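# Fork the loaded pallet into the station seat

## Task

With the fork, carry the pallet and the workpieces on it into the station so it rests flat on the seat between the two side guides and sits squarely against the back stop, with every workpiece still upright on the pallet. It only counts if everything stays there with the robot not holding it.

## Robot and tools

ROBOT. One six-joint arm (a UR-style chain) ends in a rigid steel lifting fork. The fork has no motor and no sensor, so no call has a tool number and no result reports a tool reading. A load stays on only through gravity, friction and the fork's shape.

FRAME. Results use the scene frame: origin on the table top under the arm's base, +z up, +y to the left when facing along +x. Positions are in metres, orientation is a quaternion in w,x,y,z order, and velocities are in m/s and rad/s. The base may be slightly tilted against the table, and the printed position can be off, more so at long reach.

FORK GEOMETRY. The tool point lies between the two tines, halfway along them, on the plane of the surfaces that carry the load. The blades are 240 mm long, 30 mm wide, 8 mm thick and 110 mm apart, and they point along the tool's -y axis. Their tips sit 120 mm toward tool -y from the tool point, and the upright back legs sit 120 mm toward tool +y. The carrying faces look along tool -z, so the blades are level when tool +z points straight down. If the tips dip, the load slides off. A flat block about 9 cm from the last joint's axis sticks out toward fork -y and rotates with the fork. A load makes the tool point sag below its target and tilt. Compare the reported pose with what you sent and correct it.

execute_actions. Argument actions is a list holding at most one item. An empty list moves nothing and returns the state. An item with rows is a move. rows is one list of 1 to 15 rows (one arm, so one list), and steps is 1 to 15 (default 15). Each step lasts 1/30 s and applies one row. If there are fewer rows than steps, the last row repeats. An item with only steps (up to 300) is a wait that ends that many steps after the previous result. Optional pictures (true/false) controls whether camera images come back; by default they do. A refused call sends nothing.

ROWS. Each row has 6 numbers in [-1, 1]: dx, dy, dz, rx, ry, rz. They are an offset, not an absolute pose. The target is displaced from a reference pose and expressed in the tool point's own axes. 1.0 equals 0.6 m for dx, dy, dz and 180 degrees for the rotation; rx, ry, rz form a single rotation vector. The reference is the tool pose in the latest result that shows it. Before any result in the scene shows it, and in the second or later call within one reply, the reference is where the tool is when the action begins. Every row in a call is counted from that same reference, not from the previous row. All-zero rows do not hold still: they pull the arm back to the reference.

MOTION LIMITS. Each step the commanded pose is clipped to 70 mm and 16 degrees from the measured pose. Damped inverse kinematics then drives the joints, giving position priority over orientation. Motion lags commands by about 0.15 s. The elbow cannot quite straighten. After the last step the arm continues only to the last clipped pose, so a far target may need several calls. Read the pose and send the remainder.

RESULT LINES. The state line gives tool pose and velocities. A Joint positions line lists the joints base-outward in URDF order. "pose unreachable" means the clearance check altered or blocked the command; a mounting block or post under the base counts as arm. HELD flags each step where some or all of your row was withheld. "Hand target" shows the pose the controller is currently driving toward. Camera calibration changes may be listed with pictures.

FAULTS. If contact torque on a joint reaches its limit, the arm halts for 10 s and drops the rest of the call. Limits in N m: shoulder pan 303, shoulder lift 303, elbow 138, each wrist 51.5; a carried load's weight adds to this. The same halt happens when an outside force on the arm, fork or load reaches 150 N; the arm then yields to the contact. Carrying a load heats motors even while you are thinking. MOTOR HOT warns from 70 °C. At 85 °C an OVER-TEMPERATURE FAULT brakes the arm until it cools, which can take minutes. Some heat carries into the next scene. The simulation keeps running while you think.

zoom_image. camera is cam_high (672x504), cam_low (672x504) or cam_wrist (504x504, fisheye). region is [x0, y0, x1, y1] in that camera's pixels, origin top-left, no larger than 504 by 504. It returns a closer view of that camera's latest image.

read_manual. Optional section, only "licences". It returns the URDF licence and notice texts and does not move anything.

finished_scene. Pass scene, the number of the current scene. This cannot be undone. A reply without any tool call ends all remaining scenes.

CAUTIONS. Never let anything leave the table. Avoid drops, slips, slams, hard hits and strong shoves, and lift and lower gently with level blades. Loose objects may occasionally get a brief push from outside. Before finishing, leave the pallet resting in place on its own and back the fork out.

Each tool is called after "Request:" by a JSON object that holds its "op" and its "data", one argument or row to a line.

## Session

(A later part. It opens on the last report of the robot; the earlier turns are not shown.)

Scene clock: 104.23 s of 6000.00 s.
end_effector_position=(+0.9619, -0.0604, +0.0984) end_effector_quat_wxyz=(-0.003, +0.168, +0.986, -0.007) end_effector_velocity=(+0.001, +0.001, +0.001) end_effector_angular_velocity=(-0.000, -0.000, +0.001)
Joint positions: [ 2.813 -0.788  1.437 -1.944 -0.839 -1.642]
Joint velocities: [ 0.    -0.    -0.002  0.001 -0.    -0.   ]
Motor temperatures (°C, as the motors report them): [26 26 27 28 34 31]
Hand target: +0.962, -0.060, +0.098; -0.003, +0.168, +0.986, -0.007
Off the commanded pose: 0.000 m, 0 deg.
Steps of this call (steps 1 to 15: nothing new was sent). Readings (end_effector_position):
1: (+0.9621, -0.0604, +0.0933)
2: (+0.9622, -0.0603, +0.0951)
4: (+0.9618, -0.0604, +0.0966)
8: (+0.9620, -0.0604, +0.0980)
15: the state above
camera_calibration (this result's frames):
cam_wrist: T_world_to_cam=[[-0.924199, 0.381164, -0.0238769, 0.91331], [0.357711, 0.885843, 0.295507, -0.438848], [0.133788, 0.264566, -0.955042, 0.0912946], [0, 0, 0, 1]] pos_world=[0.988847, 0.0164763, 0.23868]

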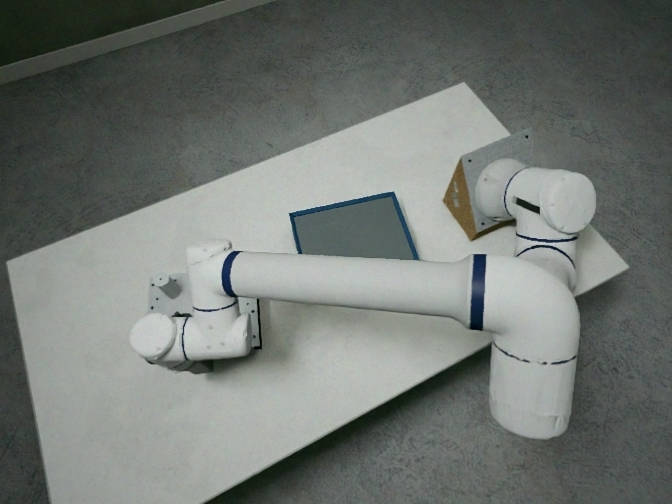

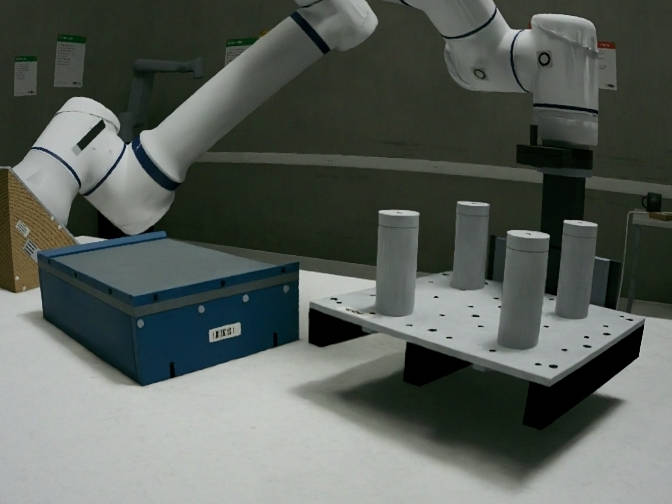

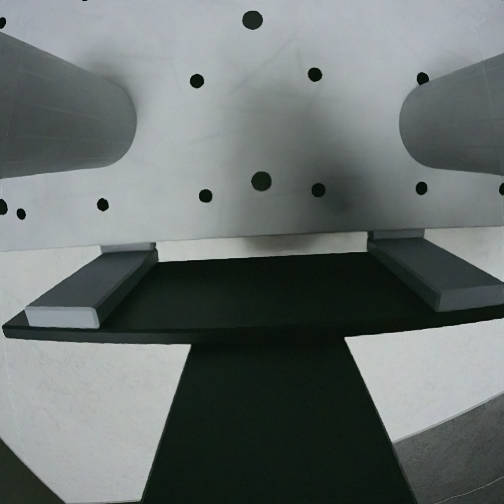

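Request:
{"op": "execute_actions", "data": {
  "actions": [
    {"rows":[[0,0,-0.003,0,0,0],[0,0,-0.008,0,0,-0.001],[0,0,-0.015,0,0,-0.002],[0,0,-0.024,0,0,-0.004],[0.002,0,-0.034,0,0,-0.006],[0.005,-0.001,-0.045,0,0,-0.008],[0.009,-0.003,-0.056,0,0,-0.01],[0.014,-0.005,-0.067,0,0,-0.012],[0.02,-0.007,-0.078,0,0,-0.014],[0.027,-0.009,-0.088,0,0,-0.016],[0.035,-0.012,-0.097,0,0,-0.018],[0.044,-0.015,-0.105,0,0,-0.02],[0.054,-0.018,-0.112,0,0,-0.022],[0.064,-0.021,-0.118,0,0,-0.024],[0.074,-0.024,-0.123,0,0,-0.026]]}
  ],
  "pictures": false
}}

Request:
{"op": "execute_actions", "data": {
  "actions": [
    {"rows":[[0.034,-0.009,-0.014,0,0,-0.006],[0.045,-0.012,-0.014,0,0,-0.007],[0.056,-0.015,-0.014,0,0,-0.008],[0.068,-0.018,-0.014,0,0,-0.009],[0.08,-0.021,-0.014,0,0,-0.01],[0.092,-0.024,-0.014,0,0,-0.011],[0.104,-0.027,-0.014,0,0,-0.012],[0.116,-0.03,-0.014,0,0,-0.013],[0.128,-0.033,-0.014,0,0,-0.014],[0.14,-0.036,-0.014,0,0,-0.015],[0.152,-0.039,-0.014,0,0,-0.015],[0.164,-0.042,-0.014,0,0,-0.015],[0.176,-0.045,-0.014,0,0,-0.015],[0.188,-0.048,-0.014,0,0,-0.015],[0.2,-0.051,-0.014,0,0,-0.015]]}
  ],
  "pictures": false
}}

Request:
{"op": "execute_actions", "data": {
  "actions": [
    {"rows":[[0.042,-0.009,0,0,0,0],[0.054,-0.012,0,0,0,0],[0.066,-0.015,0,0,0,0],[0.078,-0.018,0,0,0,0],[0.09,-0.02,0,0,0,0],[0.102,-0.023,0,0,0,0],[0.114,-0.026,0,0,0,0],[0.126,-0.028,0,0,0,0],[0.138,-0.031,0,0,0,0],[0.15,-0.034,0,0,0,0],[0.162,-0.036,0,0,0,0],[0.174,-0.039,0,0,0,0],[0.186,-0.042,0,0,0,0],[0.198,-0.044,0,0,0,0],[0.21,-0.047,0,0,0,0]]}
  ],
  "pictures": false
}}

Request:
{"op": "execute_actions", "data": {
  "actions": [
    {"rows":[[0.042,-0.009,0,0,0,0],[0.054,-0.012,0,0,0,0],[0.066,-0.015,0,0,0,0],[0.078,-0.018,0,0,0,0],[0.09,-0.02,0,0,0,0],[0.102,-0.023,0,0,0,0],[0.114,-0.026,0,0,0,0],[0.126,-0.028,0,0,0,0],[0.138,-0.031,0,0,0,0],[0.15,-0.034,0,0,0,0],[0.162,-0.036,0,0,0,0],[0.174,-0.039,0,0,0,0],[0.186,-0.042,0,0,0,0],[0.198,-0.044,0,0,0,0],[0.21,-0.047,0,0,0,0]]}
  ],
  "pictures": false
}}

Request:
{"op": "execute_actions", "data": {
  "actions": [
    {"rows":[[0.042,-0.009,0,0,0,0],[0.054,-0.012,0,0,0,0],[0.066,-0.015,0,0,0,0],[0.078,-0.018,0,0,0,0],[0.09,-0.02,0,0,0,0],[0.102,-0.023,0,0,0,0],[0.114,-0.026,0,0,0,0],[0.125,-0.028,0,0,0,0],[0.135,-0.03,0,0,0,0],[0.144,-0.032,0,0,0,0],[0.152,-0.034,0,0,0,0],[0.159,-0.036,0,0,0,0],[0.165,-0.037,0,0,0,0],[0.17,-0.038,0,0,0,0],[0.174,-0.039,0,0,0,0]]}
  ],
  "pictures": false
}}

Request:
{"op": "execute_actions", "data": {
  "actions": [
    {"steps":15}
  ]
}}

Scene clock: 128.20 s of 6000.00 s.
end_effector_position=(+0.9345, -0.0593, +0.1582) end_effector_quat_wxyz=(-0.003, +0.138, +0.990, -0.007) end_effector_velocity=(-0.161, +0.006, +0.128) end_effector_angular_velocity=(+0.005, +0.010, +0.176)
Joint positions: [ 2.764 -0.875  1.495 -1.875 -0.854 -1.765]
Joint velocities: [-0.143 -0.328  0.365  0.093 -0.045 -0.364]
Motor temperatures (°C, as the motors report them): [26 26 27 28 34 31]
Hand target: +0.916, -0.058, +0.171; -0.003, +0.129, +0.992, -0.007
Off the commanded pose: 0.024 m, 1 deg.
Steps of this call (steps 1 to 90: nothing new was sent; then 20.47 s passed at rest; steps 91 to 105: all 15 steps of this action). Readings (end_effector_position):
91: (+0.9620, -0.0604, +0.0985)
92: (+0.9619, -0.0604, +0.0989)
94: (+0.9618, -0.0604, +0.1022)
98: (+0.9601, -0.0598, +0.1201)
105: the state above

Scene clock: 128.70 s of 6000.00 s.
end_effector_position=(+0.8354, -0.0568, +0.1663) end_effector_quat_wxyz=(-0.004, +0.116, +0.993, -0.006) end_effector_velocity=(-0.218, +0.007, +0.000) end_effector_angular_velocity=(+0.001, -0.001, +0.020)
Joint positions: [ 2.72  -1.019  1.728 -1.925 -0.869 -1.865]
Joint velocities: [-0.091 -0.287  0.475 -0.116 -0.03  -0.131]
Motor temperatures (°C, as the motors report them): [26 26 27 28 34 31]
Hand target: +0.812, -0.056, +0.166; -0.004, +0.116, +0.993, -0.006
Off the commanded pose: 0.025 m, 0 deg.
Steps of this call (steps 1 to 15: all 15 steps of this action). Readings (end_effector_position):
1: (+0.9289, -0.0591, +0.1621)
2: (+0.9241, -0.0590, +0.1642)
4: (+0.9129, -0.0588, +0.1648)
8: (+0.8864, -0.0583, +0.1659)
15: the state above

Scene clock: 129.20 s of 6000.00 s.
end_effector_position=(+0.7310, -0.0556, +0.1662) end_effector_quat_wxyz=(-0.005, +0.117, +0.993, -0.006) end_effector_velocity=(-0.217, +0.004, +0.001) end_effector_angular_velocity=(+0.001, -0.000, -0.003)
Joint positions: [ 2.669 -1.15   1.94  -1.965 -0.888 -1.926]
Joint velocities: [-0.119 -0.277  0.422 -0.056 -0.045 -0.139]
Motor temperatures (°C, as the motors report them): [26 26 27 28 34 31]
Hand target: +0.707, -0.055, +0.166; -0.005, +0.117, +0.993, -0.006
Off the commanded pose: 0.025 m, 0 deg.
Steps of this call (steps 1 to 15: all 15 steps of this action). Readings (end_effector_position):
1: (+0.8282, -0.0565, +0.1663)
2: (+0.8220, -0.0564, +0.1662)
4: (+0.8102, -0.0564, +0.1663)
8: (+0.7821, -0.0563, +0.1660)
15: the state above

Scene clock: 129.70 s of 6000.00 s.
end_effector_position=(+0.6268, -0.0544, +0.1660) end_effector_quat_wxyz=(-0.005, +0.117, +0.993, -0.006) end_effector_velocity=(-0.215, +0.004, +0.001) end_effector_angular_velocity=(-0.003, -0.006, +0.002)
Joint positions: [ 2.604 -1.283  2.134 -1.978 -0.915 -2.002]
Joint velocities: [-0.156 -0.289  0.39  -0.    -0.066 -0.175]
Motor temperatures (°C, as the motors report them): [26 26 27 28 34 31]
Hand target: +0.603, -0.054, +0.166; -0.005, +0.117, +0.993, -0.006
Off the commanded pose: 0.025 m, 0 deg.
Steps of this call (steps 1 to 15: all 15 steps of this action). Readings (end_effector_position):
1: (+0.7238, -0.0555, +0.1662)
2: (+0.7177, -0.0554, +0.1660)
4: (+0.7059, -0.0553, +0.1662)
8: (+0.6778, -0.0551, +0.1658)
15: the state above

Scene clock: 130.20 s of 6000.00 s.
end_effector_position=(+0.5327, -0.0531, +0.1660) end_effector_quat_wxyz=(-0.005, +0.118, +0.993, -0.006) end_effector_velocity=(-0.122, +0.003, +0.005) end_effector_angular_velocity=(+0.001, -0.005, +0.003)
Joint positions: [ 2.526 -1.412  2.297 -1.959 -0.951 -2.088]
Joint velocities: [-0.123 -0.186  0.203  0.057 -0.055 -0.134]
Motor temperatures (°C, as the motors report them): [26 26 27 28 34 31]
Hand target: +0.520, -0.053, +0.166; -0.005, +0.118, +0.993, -0.006
Off the commanded pose: 0.013 m, 0 deg.
Steps of this call (steps 1 to 15: all 15 steps of this action). Readings (end_effector_position):
1: (+0.6197, -0.0543, +0.1660)
2: (+0.6136, -0.0542, +0.1658)
4: (+0.6018, -0.0541, +0.1658)
8: (+0.5738, -0.0539, +0.1654)
15: the state above

Scene clock: 130.70 s of 6000.00 s.
end_effector_position=(+0.5204, -0.0528, +0.1664) end_effector_quat_wxyz=(-0.005, +0.118, +0.993, -0.006) end_effector_velocity=(-0.000, -0.000, -0.000) end_effector_angular_velocity=(-0.000, -0.001, +0.001)
Joint positions: [ 2.513 -1.431  2.317 -1.953 -0.956 -2.102]
Joint velocities: [-0.    -0.001  0.001 -0.001 -0.    -0.   ]
Motor temperatures (°C, as the motors report them): [26 26 27 28 34 31]
Hand target: +0.520, -0.053, +0.166; -0.005, +0.118, +0.993, -0.006
Off the commanded pose: 0.001 m, 0 deg.
Steps of this call (steps 1 to 15: nothing new was sent). Readings (end_effector_position):
1: (+0.5289, -0.0530, +0.1661)
2: (+0.5261, -0.0529, +0.1662)
4: (+0.5232, -0.0529, +0.1664)
8: (+0.5210, -0.0528, +0.1664)
15: the state above
camera_calibration (this result's frames):
cam_wrist: T_world_to_cam=[[-0.958244, 0.285374, -0.0181629, 0.515721], [0.26753, 0.917131, 0.295465, -0.259119], [0.100976, 0.278268, -0.955181, 0.231102], [0, 0, 0, 1]] pos_world=[0.540173, 0.0261642, 0.306672]

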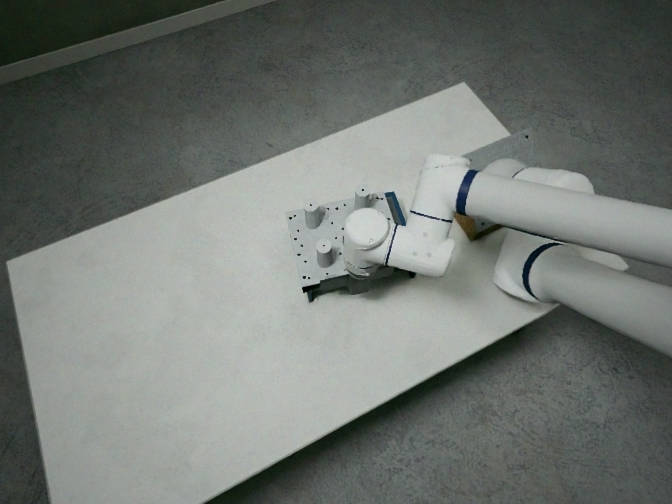

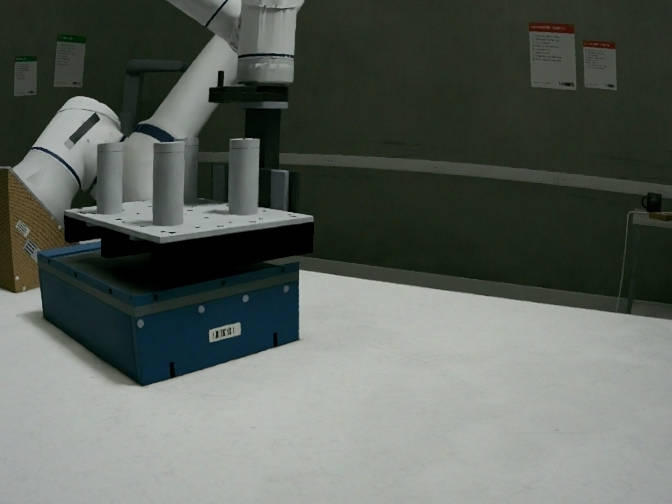

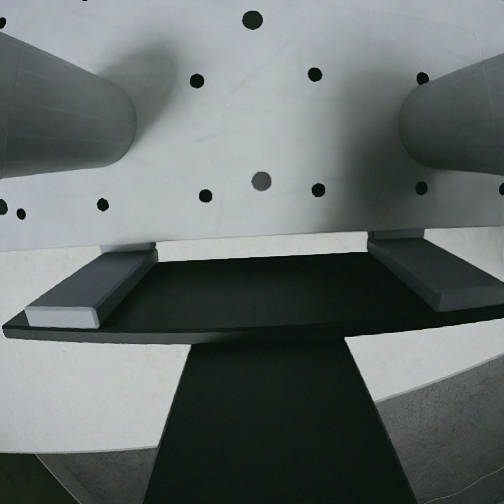

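Request:
{"op": "execute_actions", "data": {
  "actions": [
    {"rows":[[0.002,0,0,0,0,0],[0.005,0,0.001,0,0,0],[0.009,0,0.003,0,0,-0.001],[0.014,0,0.005,-0.001,-0.001,-0.001],[0.02,0,0.007,-0.001,-0.001,-0.002],[0.026,0,0.01,-0.001,-0.001,-0.002],[0.032,0,0.013,-0.002,-0.002,-0.003],[0.038,0,0.016,-0.002,-0.002,-0.003],[0.044,0,0.019,-0.002,-0.002,-0.004],[0.05,0,0.022,-0.003,-0.003,-0.004],[0.055,0,0.025,-0.003,-0.003,-0.004],[0.06,0,0.027,-0.003,-0.003,-0.004],[0.064,0,0.029,-0.003,-0.003,-0.004],[0.067,0,0.03,-0.003,-0.003,-0.004]]}
  ],
  "pictures": false
}}

Request:
{"op": "execute_actions", "data": {
  "actions": [
    {"steps":15}
  ]
}}

Request:
{"op": "zoom_image", "data": {
  "camera": "cam_high",
  "region": [270, 170, 440, 310]
}}

Request:
{"op": "zoom_image", "data": {
  "camera": "cam_low",
  "region": [20, 130, 330, 360]
}}

Scene clock: 144.00 s of 6000.00 s.
end_effector_position=(+0.4869, -0.0450, +0.1510) end_effector_quat_wxyz=(-0.001, +0.112, +0.994, -0.002) end_effector_velocity=(-0.067, +0.017, -0.031) end_effector_angular_velocity=(+0.010, -0.012, +0.006)
Joint positions: [ 2.495 -1.482  2.393 -1.969 -0.953 -2.132]
Joint velocities: [-0.031 -0.1    0.143 -0.024  0.    -0.039]
Motor temperatures (°C, as the motors report them): [26 26 27 28 34 31]
Hand target: +0.481, -0.044, +0.149; -0.000, +0.111, +0.994, -0.002
Off the commanded pose: 0.006 m, 0 deg.
Steps of this call (steps 1 to 90: nothing new was sent; then 9.80 s passed at rest; steps 91 to 105: all 15 steps of this action). Readings (end_effector_position):
91: (+0.5204, -0.0528, +0.1664)
92: (+0.5201, -0.0527, +0.1664)
94: (+0.5180, -0.0522, +0.1658)
98: (+0.5083, -0.0500, +0.1616)
105: the state above

Scene clock: 144.50 s of 6000.00 s.
end_effector_position=(+0.4813, -0.0437, +0.1486) end_effector_quat_wxyz=(-0.000, +0.111, +0.994, -0.002) end_effector_velocity=(-0.000, +0.000, -0.000) end_effector_angular_velocity=(+0.000, +0.000, +0.000)
Joint positions: [ 2.492 -1.491  2.405 -1.971 -0.954 -2.136]
Joint velocities: [ 0.    -0.     0.001 -0.     0.    -0.   ]
Motor temperatures (°C, as the motors report them): [26 26 27 28 34 31]
Hand target: +0.481, -0.044, +0.149; -0.000, +0.111, +0.994, -0.002
Off the commanded pose: 0.000 m, 0 deg.
Steps of this call (steps 1 to 15: nothing new was sent). Readings (end_effector_position):
1: (+0.4851, -0.0445, +0.1501)
2: (+0.4839, -0.0442, +0.1496)
4: (+0.4827, -0.0439, +0.1492)
8: (+0.4816, -0.0437, +0.1487)
15: the state above
camera_calibration (this result's frames):
cam_wrist: T_world_to_cam=[[-0.961496, 0.273508, -0.0268143, 0.477629], [0.252694, 0.918226, 0.30497, -0.245987], [0.108033, 0.286452, -0.951984, 0.211999], [0, 0, 0, 1]] pos_world=[0.498495, 0.0345087, 0.289645]

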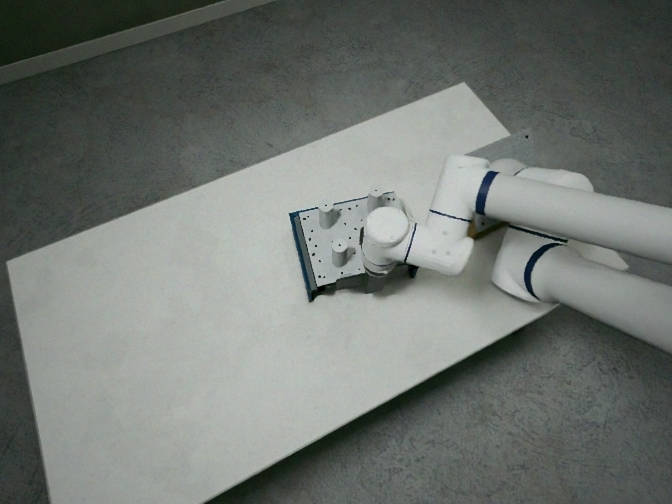

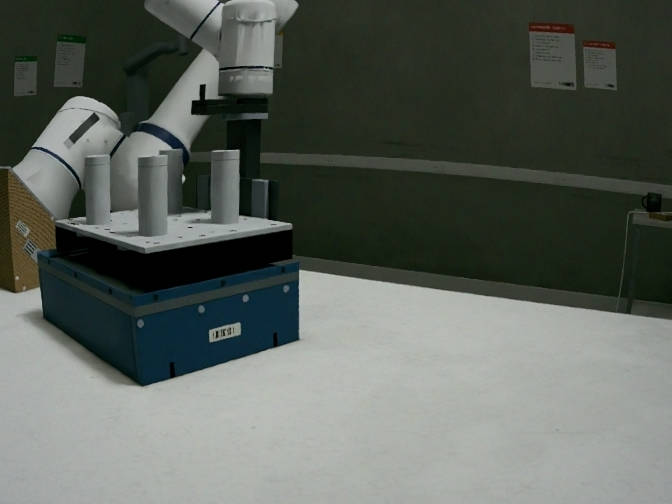

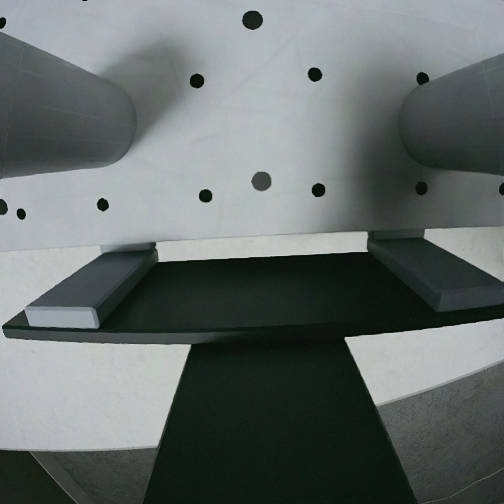

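Region (270, 170, 440, 310) of cam_high's 672x504 image, scaled by 2.965, with more detail than that image has; it fills the top 415 rows of this view, and the rest is white.

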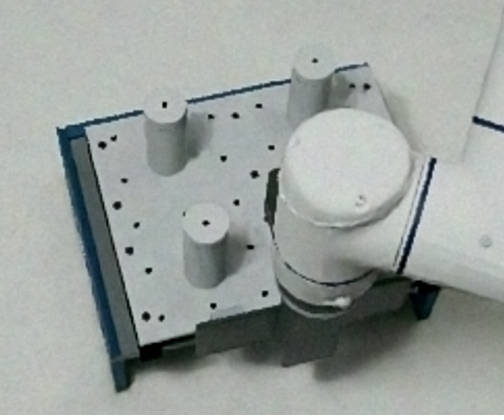

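Region (20, 130, 330, 360) of cam_low's 672x504 image, scaled by 1.626, with more detail than that image has; it fills the top 374 rows of this view, and the rest is white.

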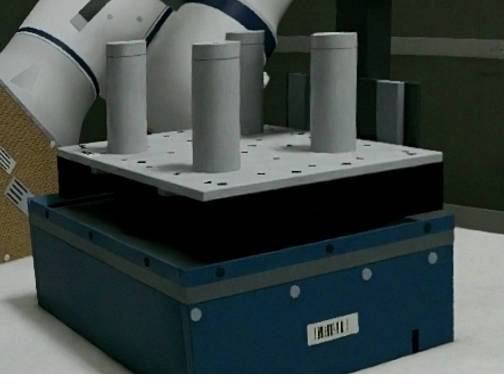

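Request:
{"op": "execute_actions", "data": {
  "actions": [
    {"rows":[[0,-0.001,0.001,0,0,0],[0,-0.002,0.003,0,0,0],[0,-0.004,0.005,0,0,0],[0,-0.006,0.007,0,0,0],[0,-0.008,0.009,0,0,0],[0,-0.01,0.011,0,0,0],[0,-0.012,0.013,0,0,0],[0,-0.014,0.015,0,0,0],[0,-0.016,0.017,0,0,0],[0,-0.018,0.019,0,0,0],[0,-0.02,0.021,0,0,0],[0,-0.022,0.023,0,0,0],[0,-0.023,0.025,0,0,0]]}
  ],
  "pictures": false
}}

Request:
{"op": "execute_actions", "data": {
  "actions": [
    {"steps":15}
  ]
}}

Request:
{"op": "zoom_image", "data": {
  "camera": "cam_high",
  "region": [270, 170, 440, 310]
}}

Request:
{"op": "zoom_image", "data": {
  "camera": "cam_low",
  "region": [20, 190, 180, 310]
}}

Scene clock: 160.67 s of 6000.00 s.
end_effector_position=(+0.4789, -0.0558, +0.1361) end_effector_quat_wxyz=(+0.000, +0.111, +0.994, -0.002) end_effector_velocity=(-0.009, -0.016, -0.024) end_effector_angular_velocity=(+0.006, +0.006, -0.006)
Joint positions: [ 2.49  -1.461  2.42  -2.017 -0.955 -2.138]
Joint velocities: [ 0.     0.049  0.028 -0.067 -0.     0.   ]
Motor temperatures (°C, as the motors report them): [26 26 27 28 34 31]
Hand target: +0.478, -0.057, +0.134; -0.000, +0.111, +0.994, -0.002
Off the commanded pose: 0.003 m, 0 deg.
Steps of this call (steps 1 to 90: nothing new was sent; then 12.67 s passed at rest; steps 91 to 105: all 15 steps of this action). Readings (end_effector_position):
91: (+0.4813, -0.0437, +0.1486)
92: (+0.4813, -0.0438, +0.1485)
94: (+0.4812, -0.0447, +0.1475)
98: (+0.4802, -0.0483, +0.1433)
105: the state above

Scene clock: 161.17 s of 6000.00 s.
end_effector_position=(+0.4782, -0.0571, +0.1337) end_effector_quat_wxyz=(-0.000, +0.111, +0.994, -0.002) end_effector_velocity=(-0.001, -0.000, -0.000) end_effector_angular_velocity=(+0.001, +0.001, -0.002)
Joint positions: [ 2.49  -1.456  2.423 -2.023 -0.955 -2.137]
Joint velocities: [-0.001  0.     0.     0.002 -0.     0.   ]
Motor temperatures (°C, as the motors report them): [26 26 27 28 34 31]
Hand target: +0.478, -0.057, +0.134; -0.000, +0.111, +0.994, -0.002
Off the commanded pose: 0.000 m, 0 deg.
Steps of this call (steps 1 to 15: nothing new was sent). Readings (end_effector_position):
1: (+0.4786, -0.0563, +0.1353)
2: (+0.4784, -0.0566, +0.1348)
4: (+0.4783, -0.0569, +0.1343)
8: (+0.4783, -0.0571, +0.1339)
15: the state above
camera_calibration (this result's frames):
cam_wrist: T_world_to_cam=[[-0.961492, 0.273521, -0.0268053, 0.477949], [0.252705, 0.918208, 0.305015, -0.228309], [0.108041, 0.286496, -0.95197, 0.202033], [0, 0, 0, 1]] pos_world=[0.495411, 0.0210242, 0.274779]

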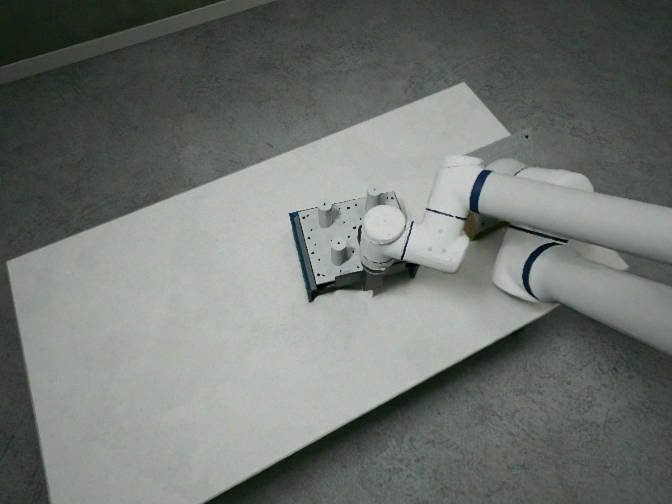

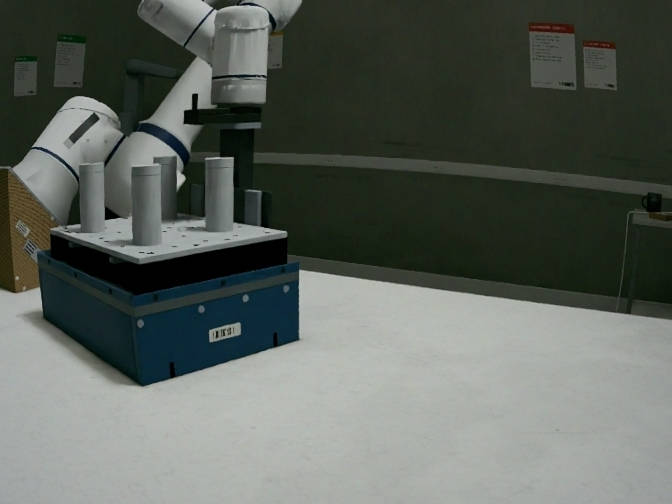

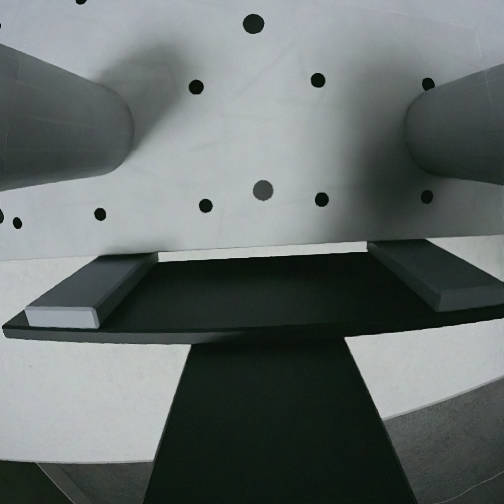

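Region (270, 170, 440, 310) of cam_high's 672x504 image, scaled by 2.965, with more detail than that image has; it fills the top 415 rows of this view, and the rest is white.

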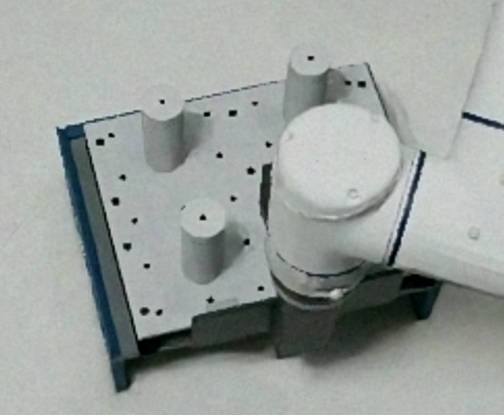

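Region (20, 190, 180, 310) of cam_low's 672x504 image, scaled by 3.150, with more detail than that image has; it fills the top 378 rows of this view, and the rest is white.

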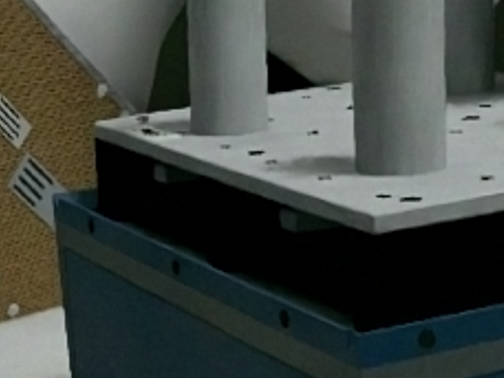

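Request:
{"op": "execute_actions", "data": {
  "actions": [
    {"rows":[[0,0,0.003,0,0,0],[0,0,0.006,0,0,0],[0,0,0.009,0,0,0],[0,0,0.012,0,0,0],[0,0,0.015,0,0,0],[0,0,0.018,0,0,0]]}
  ]
}}

Request:
{"op": "zoom_image", "data": {
  "camera": "cam_low",
  "region": [20, 130, 330, 360]
}}

Scene clock: 167.30 s of 6000.00 s.
end_effector_position=(+0.4782, -0.0572, +0.1231) end_effector_quat_wxyz=(-0.000, +0.111, +0.994, -0.002) end_effector_velocity=(-0.000, -0.000, -0.002) end_effector_angular_velocity=(-0.000, +0.000, +0.000)
Joint positions: [ 2.503 -1.442  2.432 -2.054 -0.949 -2.124]
Joint velocities: [ 0.002  0.003  0.002 -0.007  0.001  0.002]
Motor temperatures (°C, as the motors report them): [26 26 27 28 34 31]
Hand target: +0.478, -0.057, +0.123; -0.000, +0.111, +0.994, -0.002
Off the commanded pose: 0.000 m, 0 deg.
Steps of this call (steps 1 to 90: nothing new was sent; then 2.63 s passed at rest; steps 91 to 105: all 15 steps of this action). Readings (end_effector_position):
91: (+0.4782, -0.0571, +0.1337)
92: (+0.4783, -0.0572, +0.1332)
94: (+0.4782, -0.0571, +0.1310)
98: (+0.4781, -0.0571, +0.1254)
105: the state above
camera_calibration (this result's frames):
cam_wrist: T_world_to_cam=[[-0.961493, 0.273521, -0.0267925, 0.477675], [0.25271, 0.918214, 0.304992, -0.225018], [0.108023, 0.286477, -0.951978, 0.191966], [0, 0, 0, 1]] pos_world=[0.495409, 0.0209669, 0.264175]

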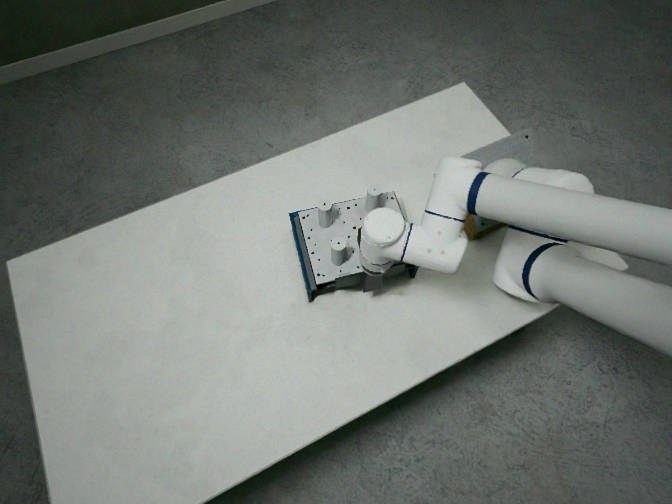

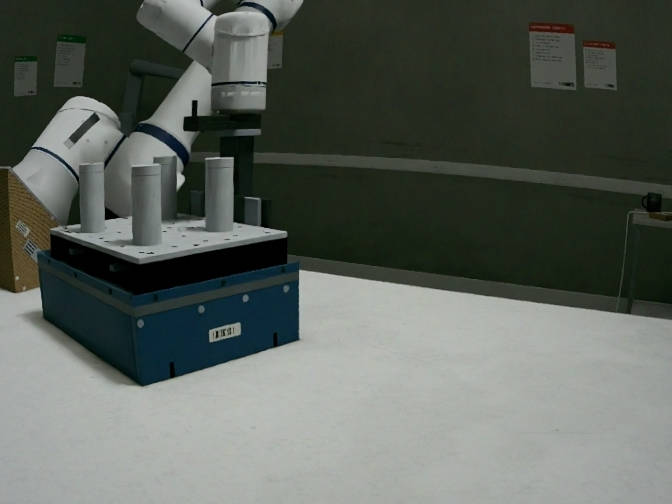

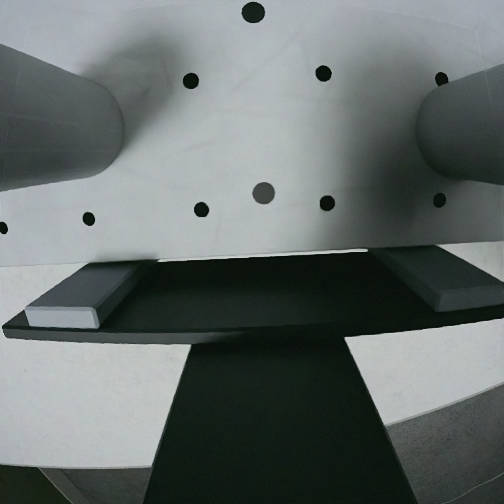

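Region (20, 130, 330, 360) of cam_low's 672x504 image, scaled by 1.626, with more detail than that image has; it fills the top 374 rows of this view, and the rest is white.

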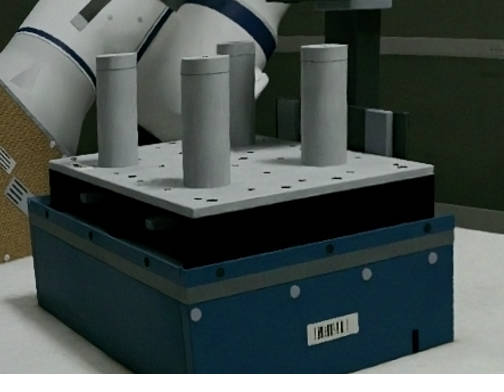

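Request:
{"op": "execute_actions", "data": {
  "actions": [
    {"rows":[[0,-0.002,0,0,0,0],[0,-0.004,0,0,0,0],[0,-0.006,0,0,0,0],[0,-0.008,0,0,0,0],[0,-0.01,0,0,0,0],[0,-0.012,0,0,0,0],[0,-0.014,0,0,0,0],[0,-0.016,0,0,0,0],[0,-0.018,0,0,0,0],[0,-0.02,0,0,0,0],[0,-0.022,0,0,0,0]]}
  ]
}}

Request:
{"op": "zoom_image", "data": {
  "camera": "cam_low",
  "region": [20, 190, 180, 310]
}}

Request:
{"op": "zoom_image", "data": {
  "camera": "cam_high",
  "region": [280, 180, 360, 260]
}}

Scene clock: 177.60 s of 6000.00 s.
end_effector_position=(+0.4754, -0.0692, +0.1231) end_effector_quat_wxyz=(-0.000, +0.111, +0.994, -0.002) end_effector_velocity=(-0.002, -0.009, -0.001) end_effector_angular_velocity=(+0.001, +0.001, +0.000)
Joint positions: [ 2.485 -1.426  2.436 -2.063 -0.957 -2.143]
Joint velocities: [-0.013  0.013  0.003 -0.005 -0.006 -0.015]
Motor temperatures (°C, as the motors report them): [26 26 27 28 34 31]
Hand target: +0.475, -0.070, +0.123; -0.000, +0.111, +0.994, -0.002
Off the commanded pose: 0.001 m, 0 deg.
Steps of this call (steps 1 to 90: nothing new was sent; then 6.80 s passed at rest; steps 91 to 105: all 15 steps of this action). Readings (end_effector_position):
91: (+0.4782, -0.0572, +0.1229)
92: (+0.4782, -0.0574, +0.1229)
94: (+0.4779, -0.0588, +0.1229)
98: (+0.4769, -0.0628, +0.1231)
105: the state above
camera_calibration (this result's frames):
cam_wrist: T_world_to_cam=[[-0.961478, 0.273579, -0.0267128, 0.478268], [0.252781, 0.91817, 0.305066, -0.213361], [0.107987, 0.286562, -0.951957, 0.195741], [0, 0, 0, 1]] pos_world=[0.492641, 0.00896539, 0.264202]

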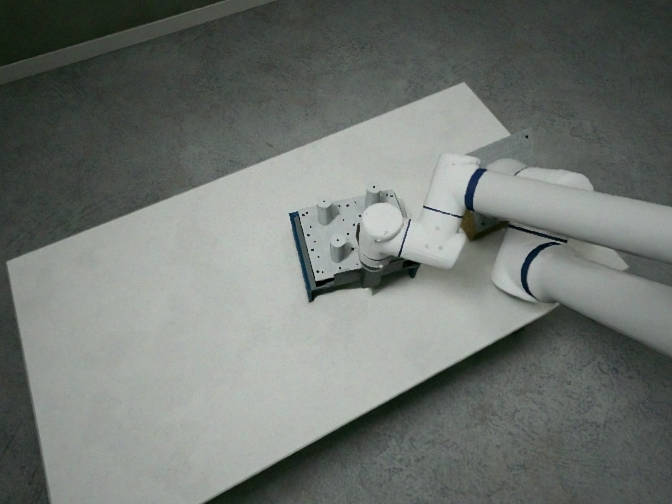

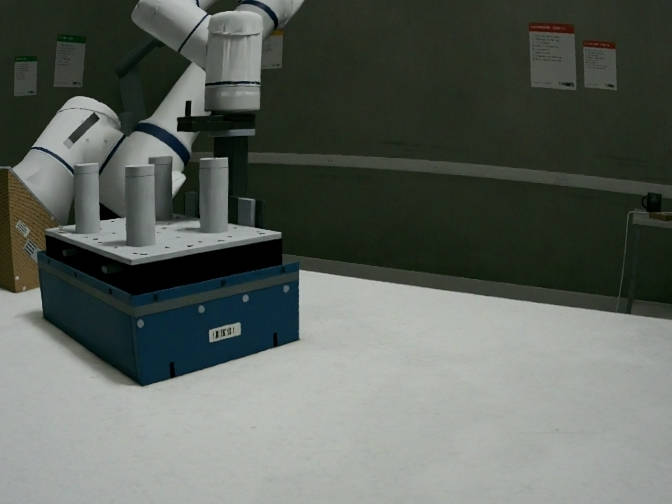

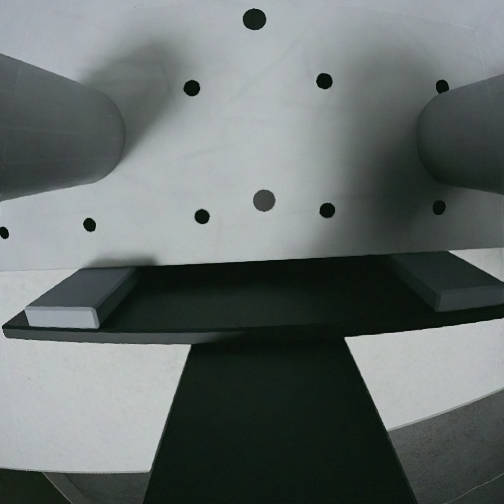

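Region (20, 190, 180, 310) of cam_low's 672x504 image, scaled by 3.150, with more detail than that image has; it fills the top 378 rows of this view, and the rest is white.

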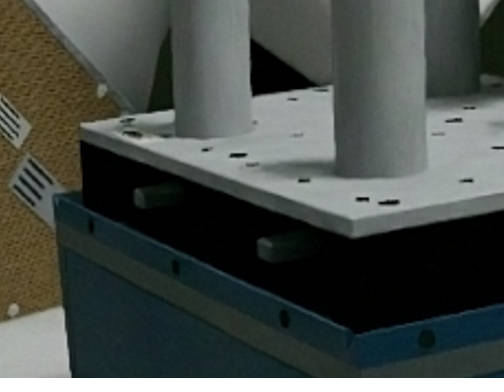

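Region (280, 180, 360, 260) of cam_high's 672x504 image, scaled by 6.300, with more detail than that image has.

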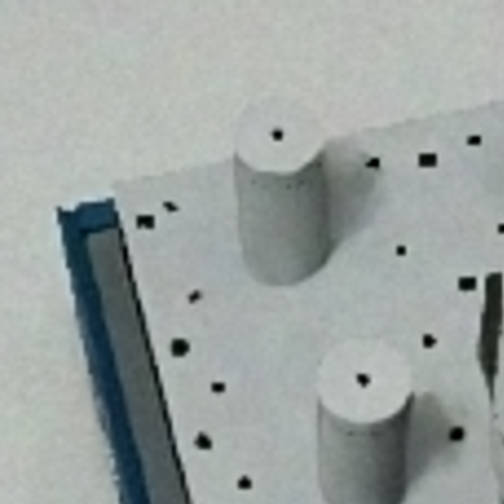

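Request:
{"op": "execute_actions", "data": {
  "actions": [
    {"rows":[[0,-0.002,0,0,0,0],[0,-0.003,0,0,0,0],[0,-0.004,0,0,0,0],[0,-0.005,0,0,0,0],[0,-0.006,0,0,0,0],[0,-0.007,0,0,0,0]]}
  ],
  "pictures": false
}}

Request:
{"op": "execute_actions", "data": {
  "actions": [
    {"rows":[[0,-0.001,0,0,0,0],[0,-0.002,0,0,0,0],[0,-0.003,0,0,0,0],[0,-0.004,0,0,0,0],[0,-0.005,0,0,0,0]]}
  ]
}}

Scene clock: 184.83 s of 6000.00 s.
end_effector_position=(+0.4746, -0.0731, +0.1231) end_effector_quat_wxyz=(-0.000, +0.111, +0.994, -0.002) end_effector_velocity=(+0.000, -0.001, +0.000) end_effector_angular_velocity=(-0.002, +0.000, +0.002)
Joint positions: [ 2.48  -1.421  2.437 -2.066 -0.959 -2.149]
Joint velocities: [-0.001  0.001 -0.    -0.002 -0.002 -0.001]
Motor temperatures (°C, as the motors report them): [26 26 27 28 34 31]
Hand target: +0.475, -0.073, +0.123; -0.000, +0.111, +0.994, -0.002
Off the commanded pose: 0.000 m, 0 deg.
Steps of this call (steps 1 to 90: nothing new was sent; then 3.73 s passed at rest; steps 91 to 105: all 15 steps of this action). Readings (end_effector_position):
91: (+0.4753, -0.0701, +0.1232)
92: (+0.4753, -0.0701, +0.1232)
94: (+0.4752, -0.0707, +0.1232)
98: (+0.4747, -0.0725, +0.1232)
105: the state above

Scene clock: 195.03 s of 6000.00 s.
end_effector_position=(+0.4753, -0.0731, +0.1227) end_effector_quat_wxyz=(+0.001, +0.112, +0.994, +0.000) end_effector_velocity=(+0.000, +0.000, -0.000) end_effector_angular_velocity=(-0.000, +0.000, +0.000)
Joint positions: [ 2.478 -1.42   2.437 -2.066 -0.955 -2.149]
Joint velocities: [ 0.001  0.     0.    -0.    -0.     0.   ]
Motor temperatures (°C, as the motors report them): [26 26 27 28 34 31]
Hand target: +0.475, -0.073, +0.123; +0.001, +0.112, +0.994, +0.000
Off the commanded pose: 0.003 m, 0 deg.
FORCE FAULT: contact force on the arm reached its limit, and the arm stopped for 10 seconds. The contact can be on any part of the arm, not only on its tool. The arm's remaining commands of this call were not run. The arm holds still and accepts commands again. Move the arm away from the contact; if what it grips holds it there, let go first. Pushing or pulling that hard again can fault the arm again.
The stop began at step 6 of this call (marked STOPPED below). From that step on the arm followed nothing that you had sent. 10 steps, steps kept back included, did not run and will not run. Nothing is kept back now.
Steps of this call (steps 1 to 5: the first 5 steps of this action; steps 6 to 306: the stop). Readings (end_effector_position):
1: (+0.4746, -0.0731, +0.1232)
2: (+0.4746, -0.0733, +0.1232)
4: (+0.4746, -0.0738, +0.1232)
6: (+0.4752, -0.0732, +0.1228) STOPPED
8: (+0.4753, -0.0731, +0.1227)
306: the state above
camera_calibration (this result's frames):
cam_wrist: T_world_to_cam=[[-0.960952, 0.275187, -0.0290352, 0.479334], [0.253141, 0.916614, 0.309417, -0.210445], [0.111762, 0.289985, -0.950483, 0.194721], [0, 0, 0, 1]] pos_world=[0.492127, 0.00452374, 0.264112]

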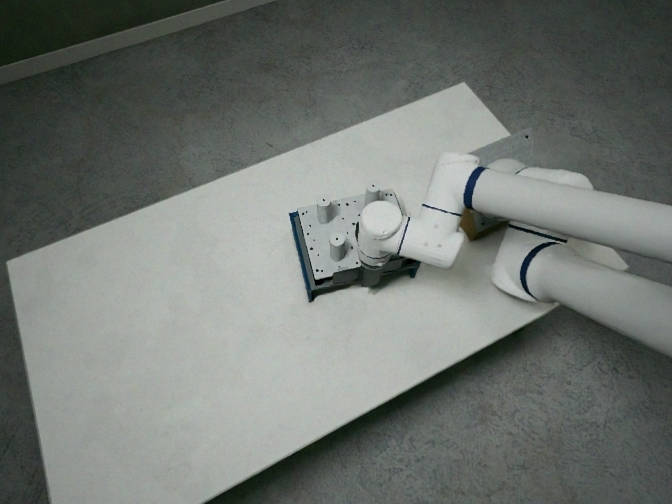

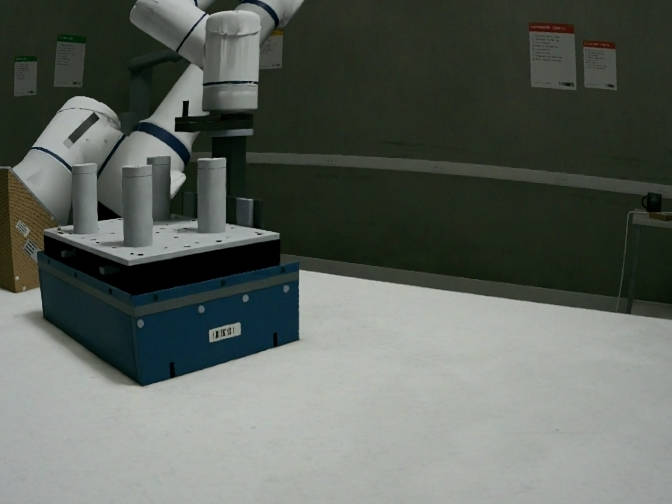

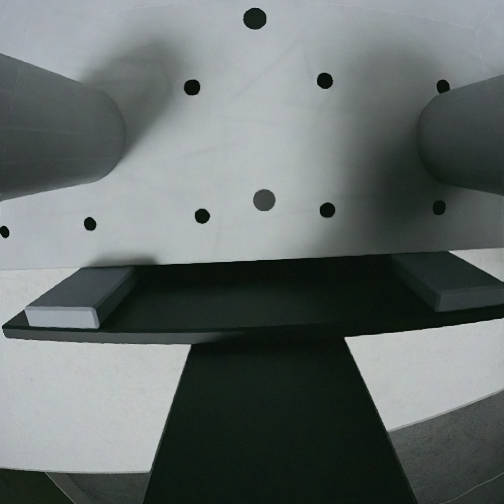

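Request:
{"op": "execute_actions", "data": {
  "actions": [
    {"rows":[[0,0.01,0,0,0,0],[0,0.03,0,0,0,0],[0,0.06,0,0,0,0],[0,0.09,0,0,0,0],[0,0.12,0,0,0,0],[0,0.15,0,0,0,0],[0,0.18,0,0,0,0],[0,0.21,0,0,0,0],[0,0.24,0,0,0,0],[0,0.27,0,0,0,0],[0,0.3,0,0,0,0],[0,0.33,0,0,0,0],[0,0.36,0,0,0,0],[0,0.39,0,0,0,0],[0,0.42,0,0,0,0]]}
  ],
  "pictures": false
}}

Request:
{"op": "execute_actions", "data": {
  "actions": [
    {"steps":15}
  ]
}}

Request:
{"op": "zoom_image", "data": {
  "camera": "cam_high",
  "region": [270, 170, 440, 310]
}}

Request:
{"op": "zoom_image", "data": {
  "camera": "cam_low",
  "region": [20, 190, 180, 310]
}}

Scene clock: 203.90 s of 6000.00 s.
end_effector_position=(+0.5143, +0.0956, +0.1198) end_effector_quat_wxyz=(+0.001, +0.110, +0.994, +0.003) end_effector_velocity=(+0.099, +0.444, +0.002) end_effector_angular_velocity=(+0.007, +0.004, +0.009)
Joint positions: [ 2.722 -1.59   2.351 -1.981 -0.847 -1.874]
Joint velocities: [ 0.632 -0.303 -0.33   0.119  0.221  0.776]
Motor temperatures (°C, as the motors report them): [26 26 27 28 34 31]
Hand target: +0.524, +0.145, +0.120; +0.001, +0.109, +0.994, +0.004
Off the commanded pose: 0.079 m, 0 deg; position clipped at the last step of the last action.
Steps of this call (steps 1 to 90: nothing new was sent; then 5.37 s passed at rest; steps 91 to 105: all 15 steps of this action). Readings (end_effector_position):
91: (+0.4753, -0.0730, +0.1227)
92: (+0.4754, -0.0716, +0.1227)
94: (+0.4784, -0.0589, +0.1222)
98: (+0.4907, -0.0077, +0.1203)
105: the state above

Scene clock: 204.40 s of 6000.00 s.
end_effector_position=(+0.5235, +0.1449, +0.1197) end_effector_quat_wxyz=(+0.001, +0.109, +0.994, +0.004) end_effector_velocity=(-0.000, +0.002, -0.000) end_effector_angular_velocity=(+0.000, +0.001, -0.000)
Joint positions: [ 2.79  -1.621  2.314 -1.97  -0.824 -1.789]
Joint velocities: [ 0.003 -0.001 -0.001  0.001  0.001  0.003]
Motor temperatures (°C, as the motors report them): [26 26 27 28 34 31]
Hand target: +0.524, +0.145, +0.120; +0.001, +0.109, +0.994, +0.004
Off the commanded pose: 0.029 m, 1 deg; position clipped at the last step of the last action.
Steps of this call (steps 1 to 15: nothing new was sent). Readings (end_effector_position):
1: (+0.5176, +0.1104, +0.1198)
2: (+0.5202, +0.1217, +0.1201)
4: (+0.5218, +0.1340, +0.1197)
8: (+0.5231, +0.1426, +0.1197)
15: the state above
camera_calibration (this result's frames):
cam_wrist: T_world_to_cam=[[-0.962435, 0.270253, -0.0261227, 0.466698], [0.248461, 0.915433, 0.316622, -0.419787], [0.109482, 0.298238, -0.948192, 0.122972], [0, 0, 0, 1]] pos_world=[0.540004, 0.221485, 0.261707]

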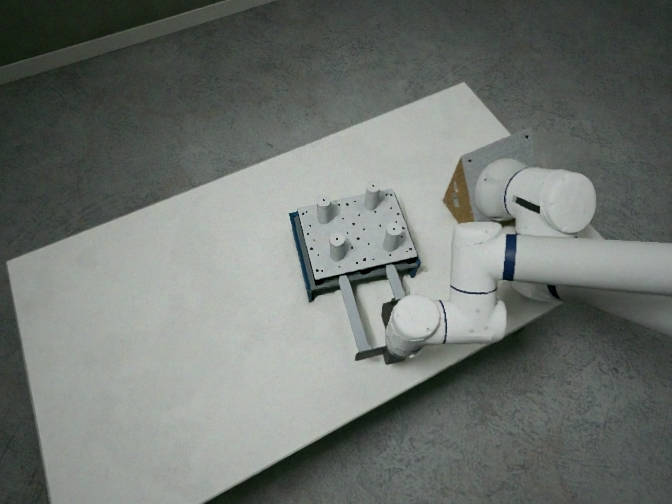

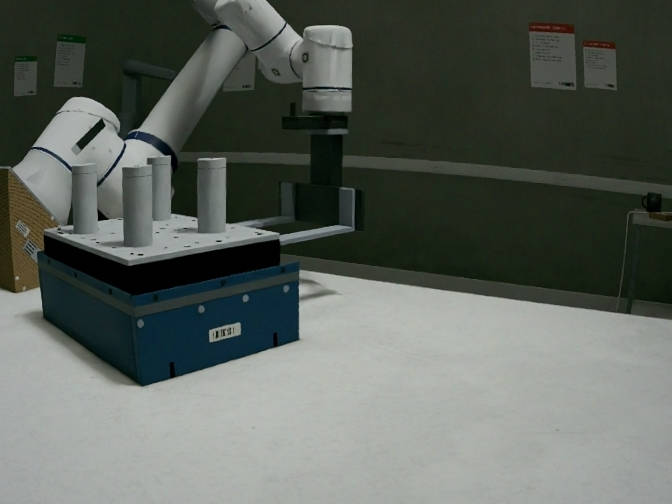

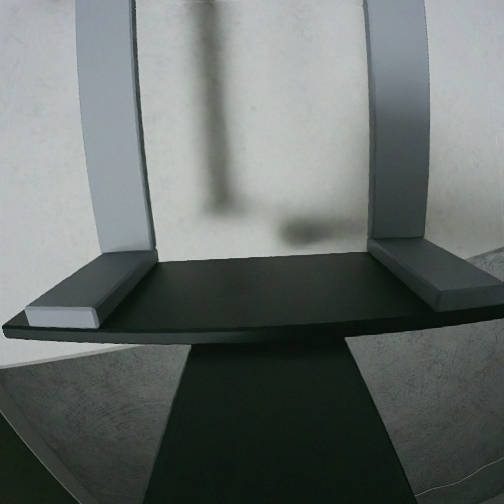

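Region (270, 170, 440, 310) of cam_high's 672x504 image, scaled by 2.965, with more detail than that image has; it fills the top 415 rows of this view, and the rest is white.

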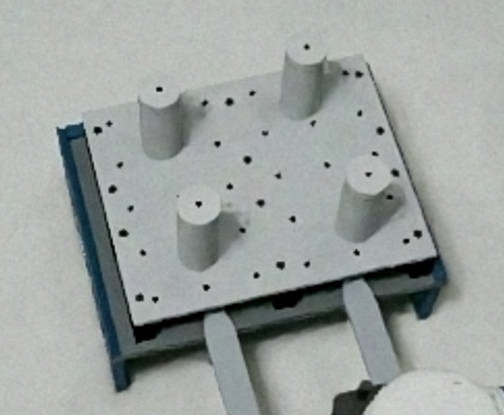

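Region (20, 190, 180, 310) of cam_low's 672x504 image, scaled by 3.150, with more detail than that image has; it fills the top 378 rows of this view, and the rest is white.

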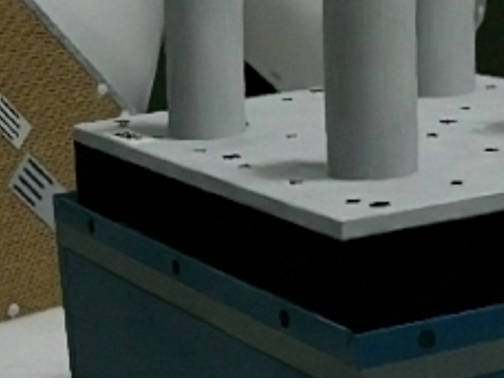

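Request:
{"op": "zoom_image", "data": {
  "camera": "cam_high",
  "region": [300, 235, 430, 305]
}}

Region (300, 235, 430, 305) of cam_high's 672x504 image, scaled by 3.877, with more detail than that image has; it fills the top 271 rows of this view, and the rest is white.

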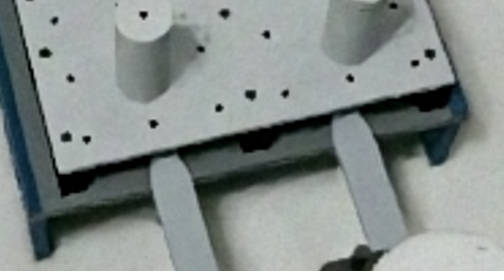

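Request:
{"op": "execute_actions", "data": {
  "actions": [
    {"rows":[[0,0.06,0,0,0,0]]}
  ],
  "pictures": false
}}

Request:
{"op": "finished_scene", "data": {
  "scene": 1
}}

Scene clock: 219.43 s of 6000.00 s.
end_effector_position=(+0.5313, +0.1798, +0.1200) end_effector_quat_wxyz=(+0.001, +0.110, +0.994, +0.004) end_effector_velocity=(+0.002, +0.003, +0.001) end_effector_angular_velocity=(-0.001, -0.001, +0.001)
Joint positions: [ 2.839 -1.635  2.283 -1.968 -0.811 -1.725]
Joint velocities: [ 0.004 -0.001 -0.004  0.     0.001  0.005]
Motor temperatures (°C, as the motors report them): [26 26 27 28 34 31]
Hand target: +0.531, +0.180, +0.120; +0.001, +0.109, +0.994, +0.004
Off the commanded pose: 0.000 m, 0 deg.
Steps of this call (steps 1 to 90: nothing new was sent; then 11.53 s passed at rest; steps 91 to 105: all 15 steps of this action). Readings (end_effector_position):
91: (+0.5237, +0.1458, +0.1197)
92: (+0.5247, +0.1539, +0.1192)
94: (+0.5292, +0.1684, +0.1202)
98: (+0.5305, +0.1773, +0.1198)
105: the state above

The scene is finished: the task was done.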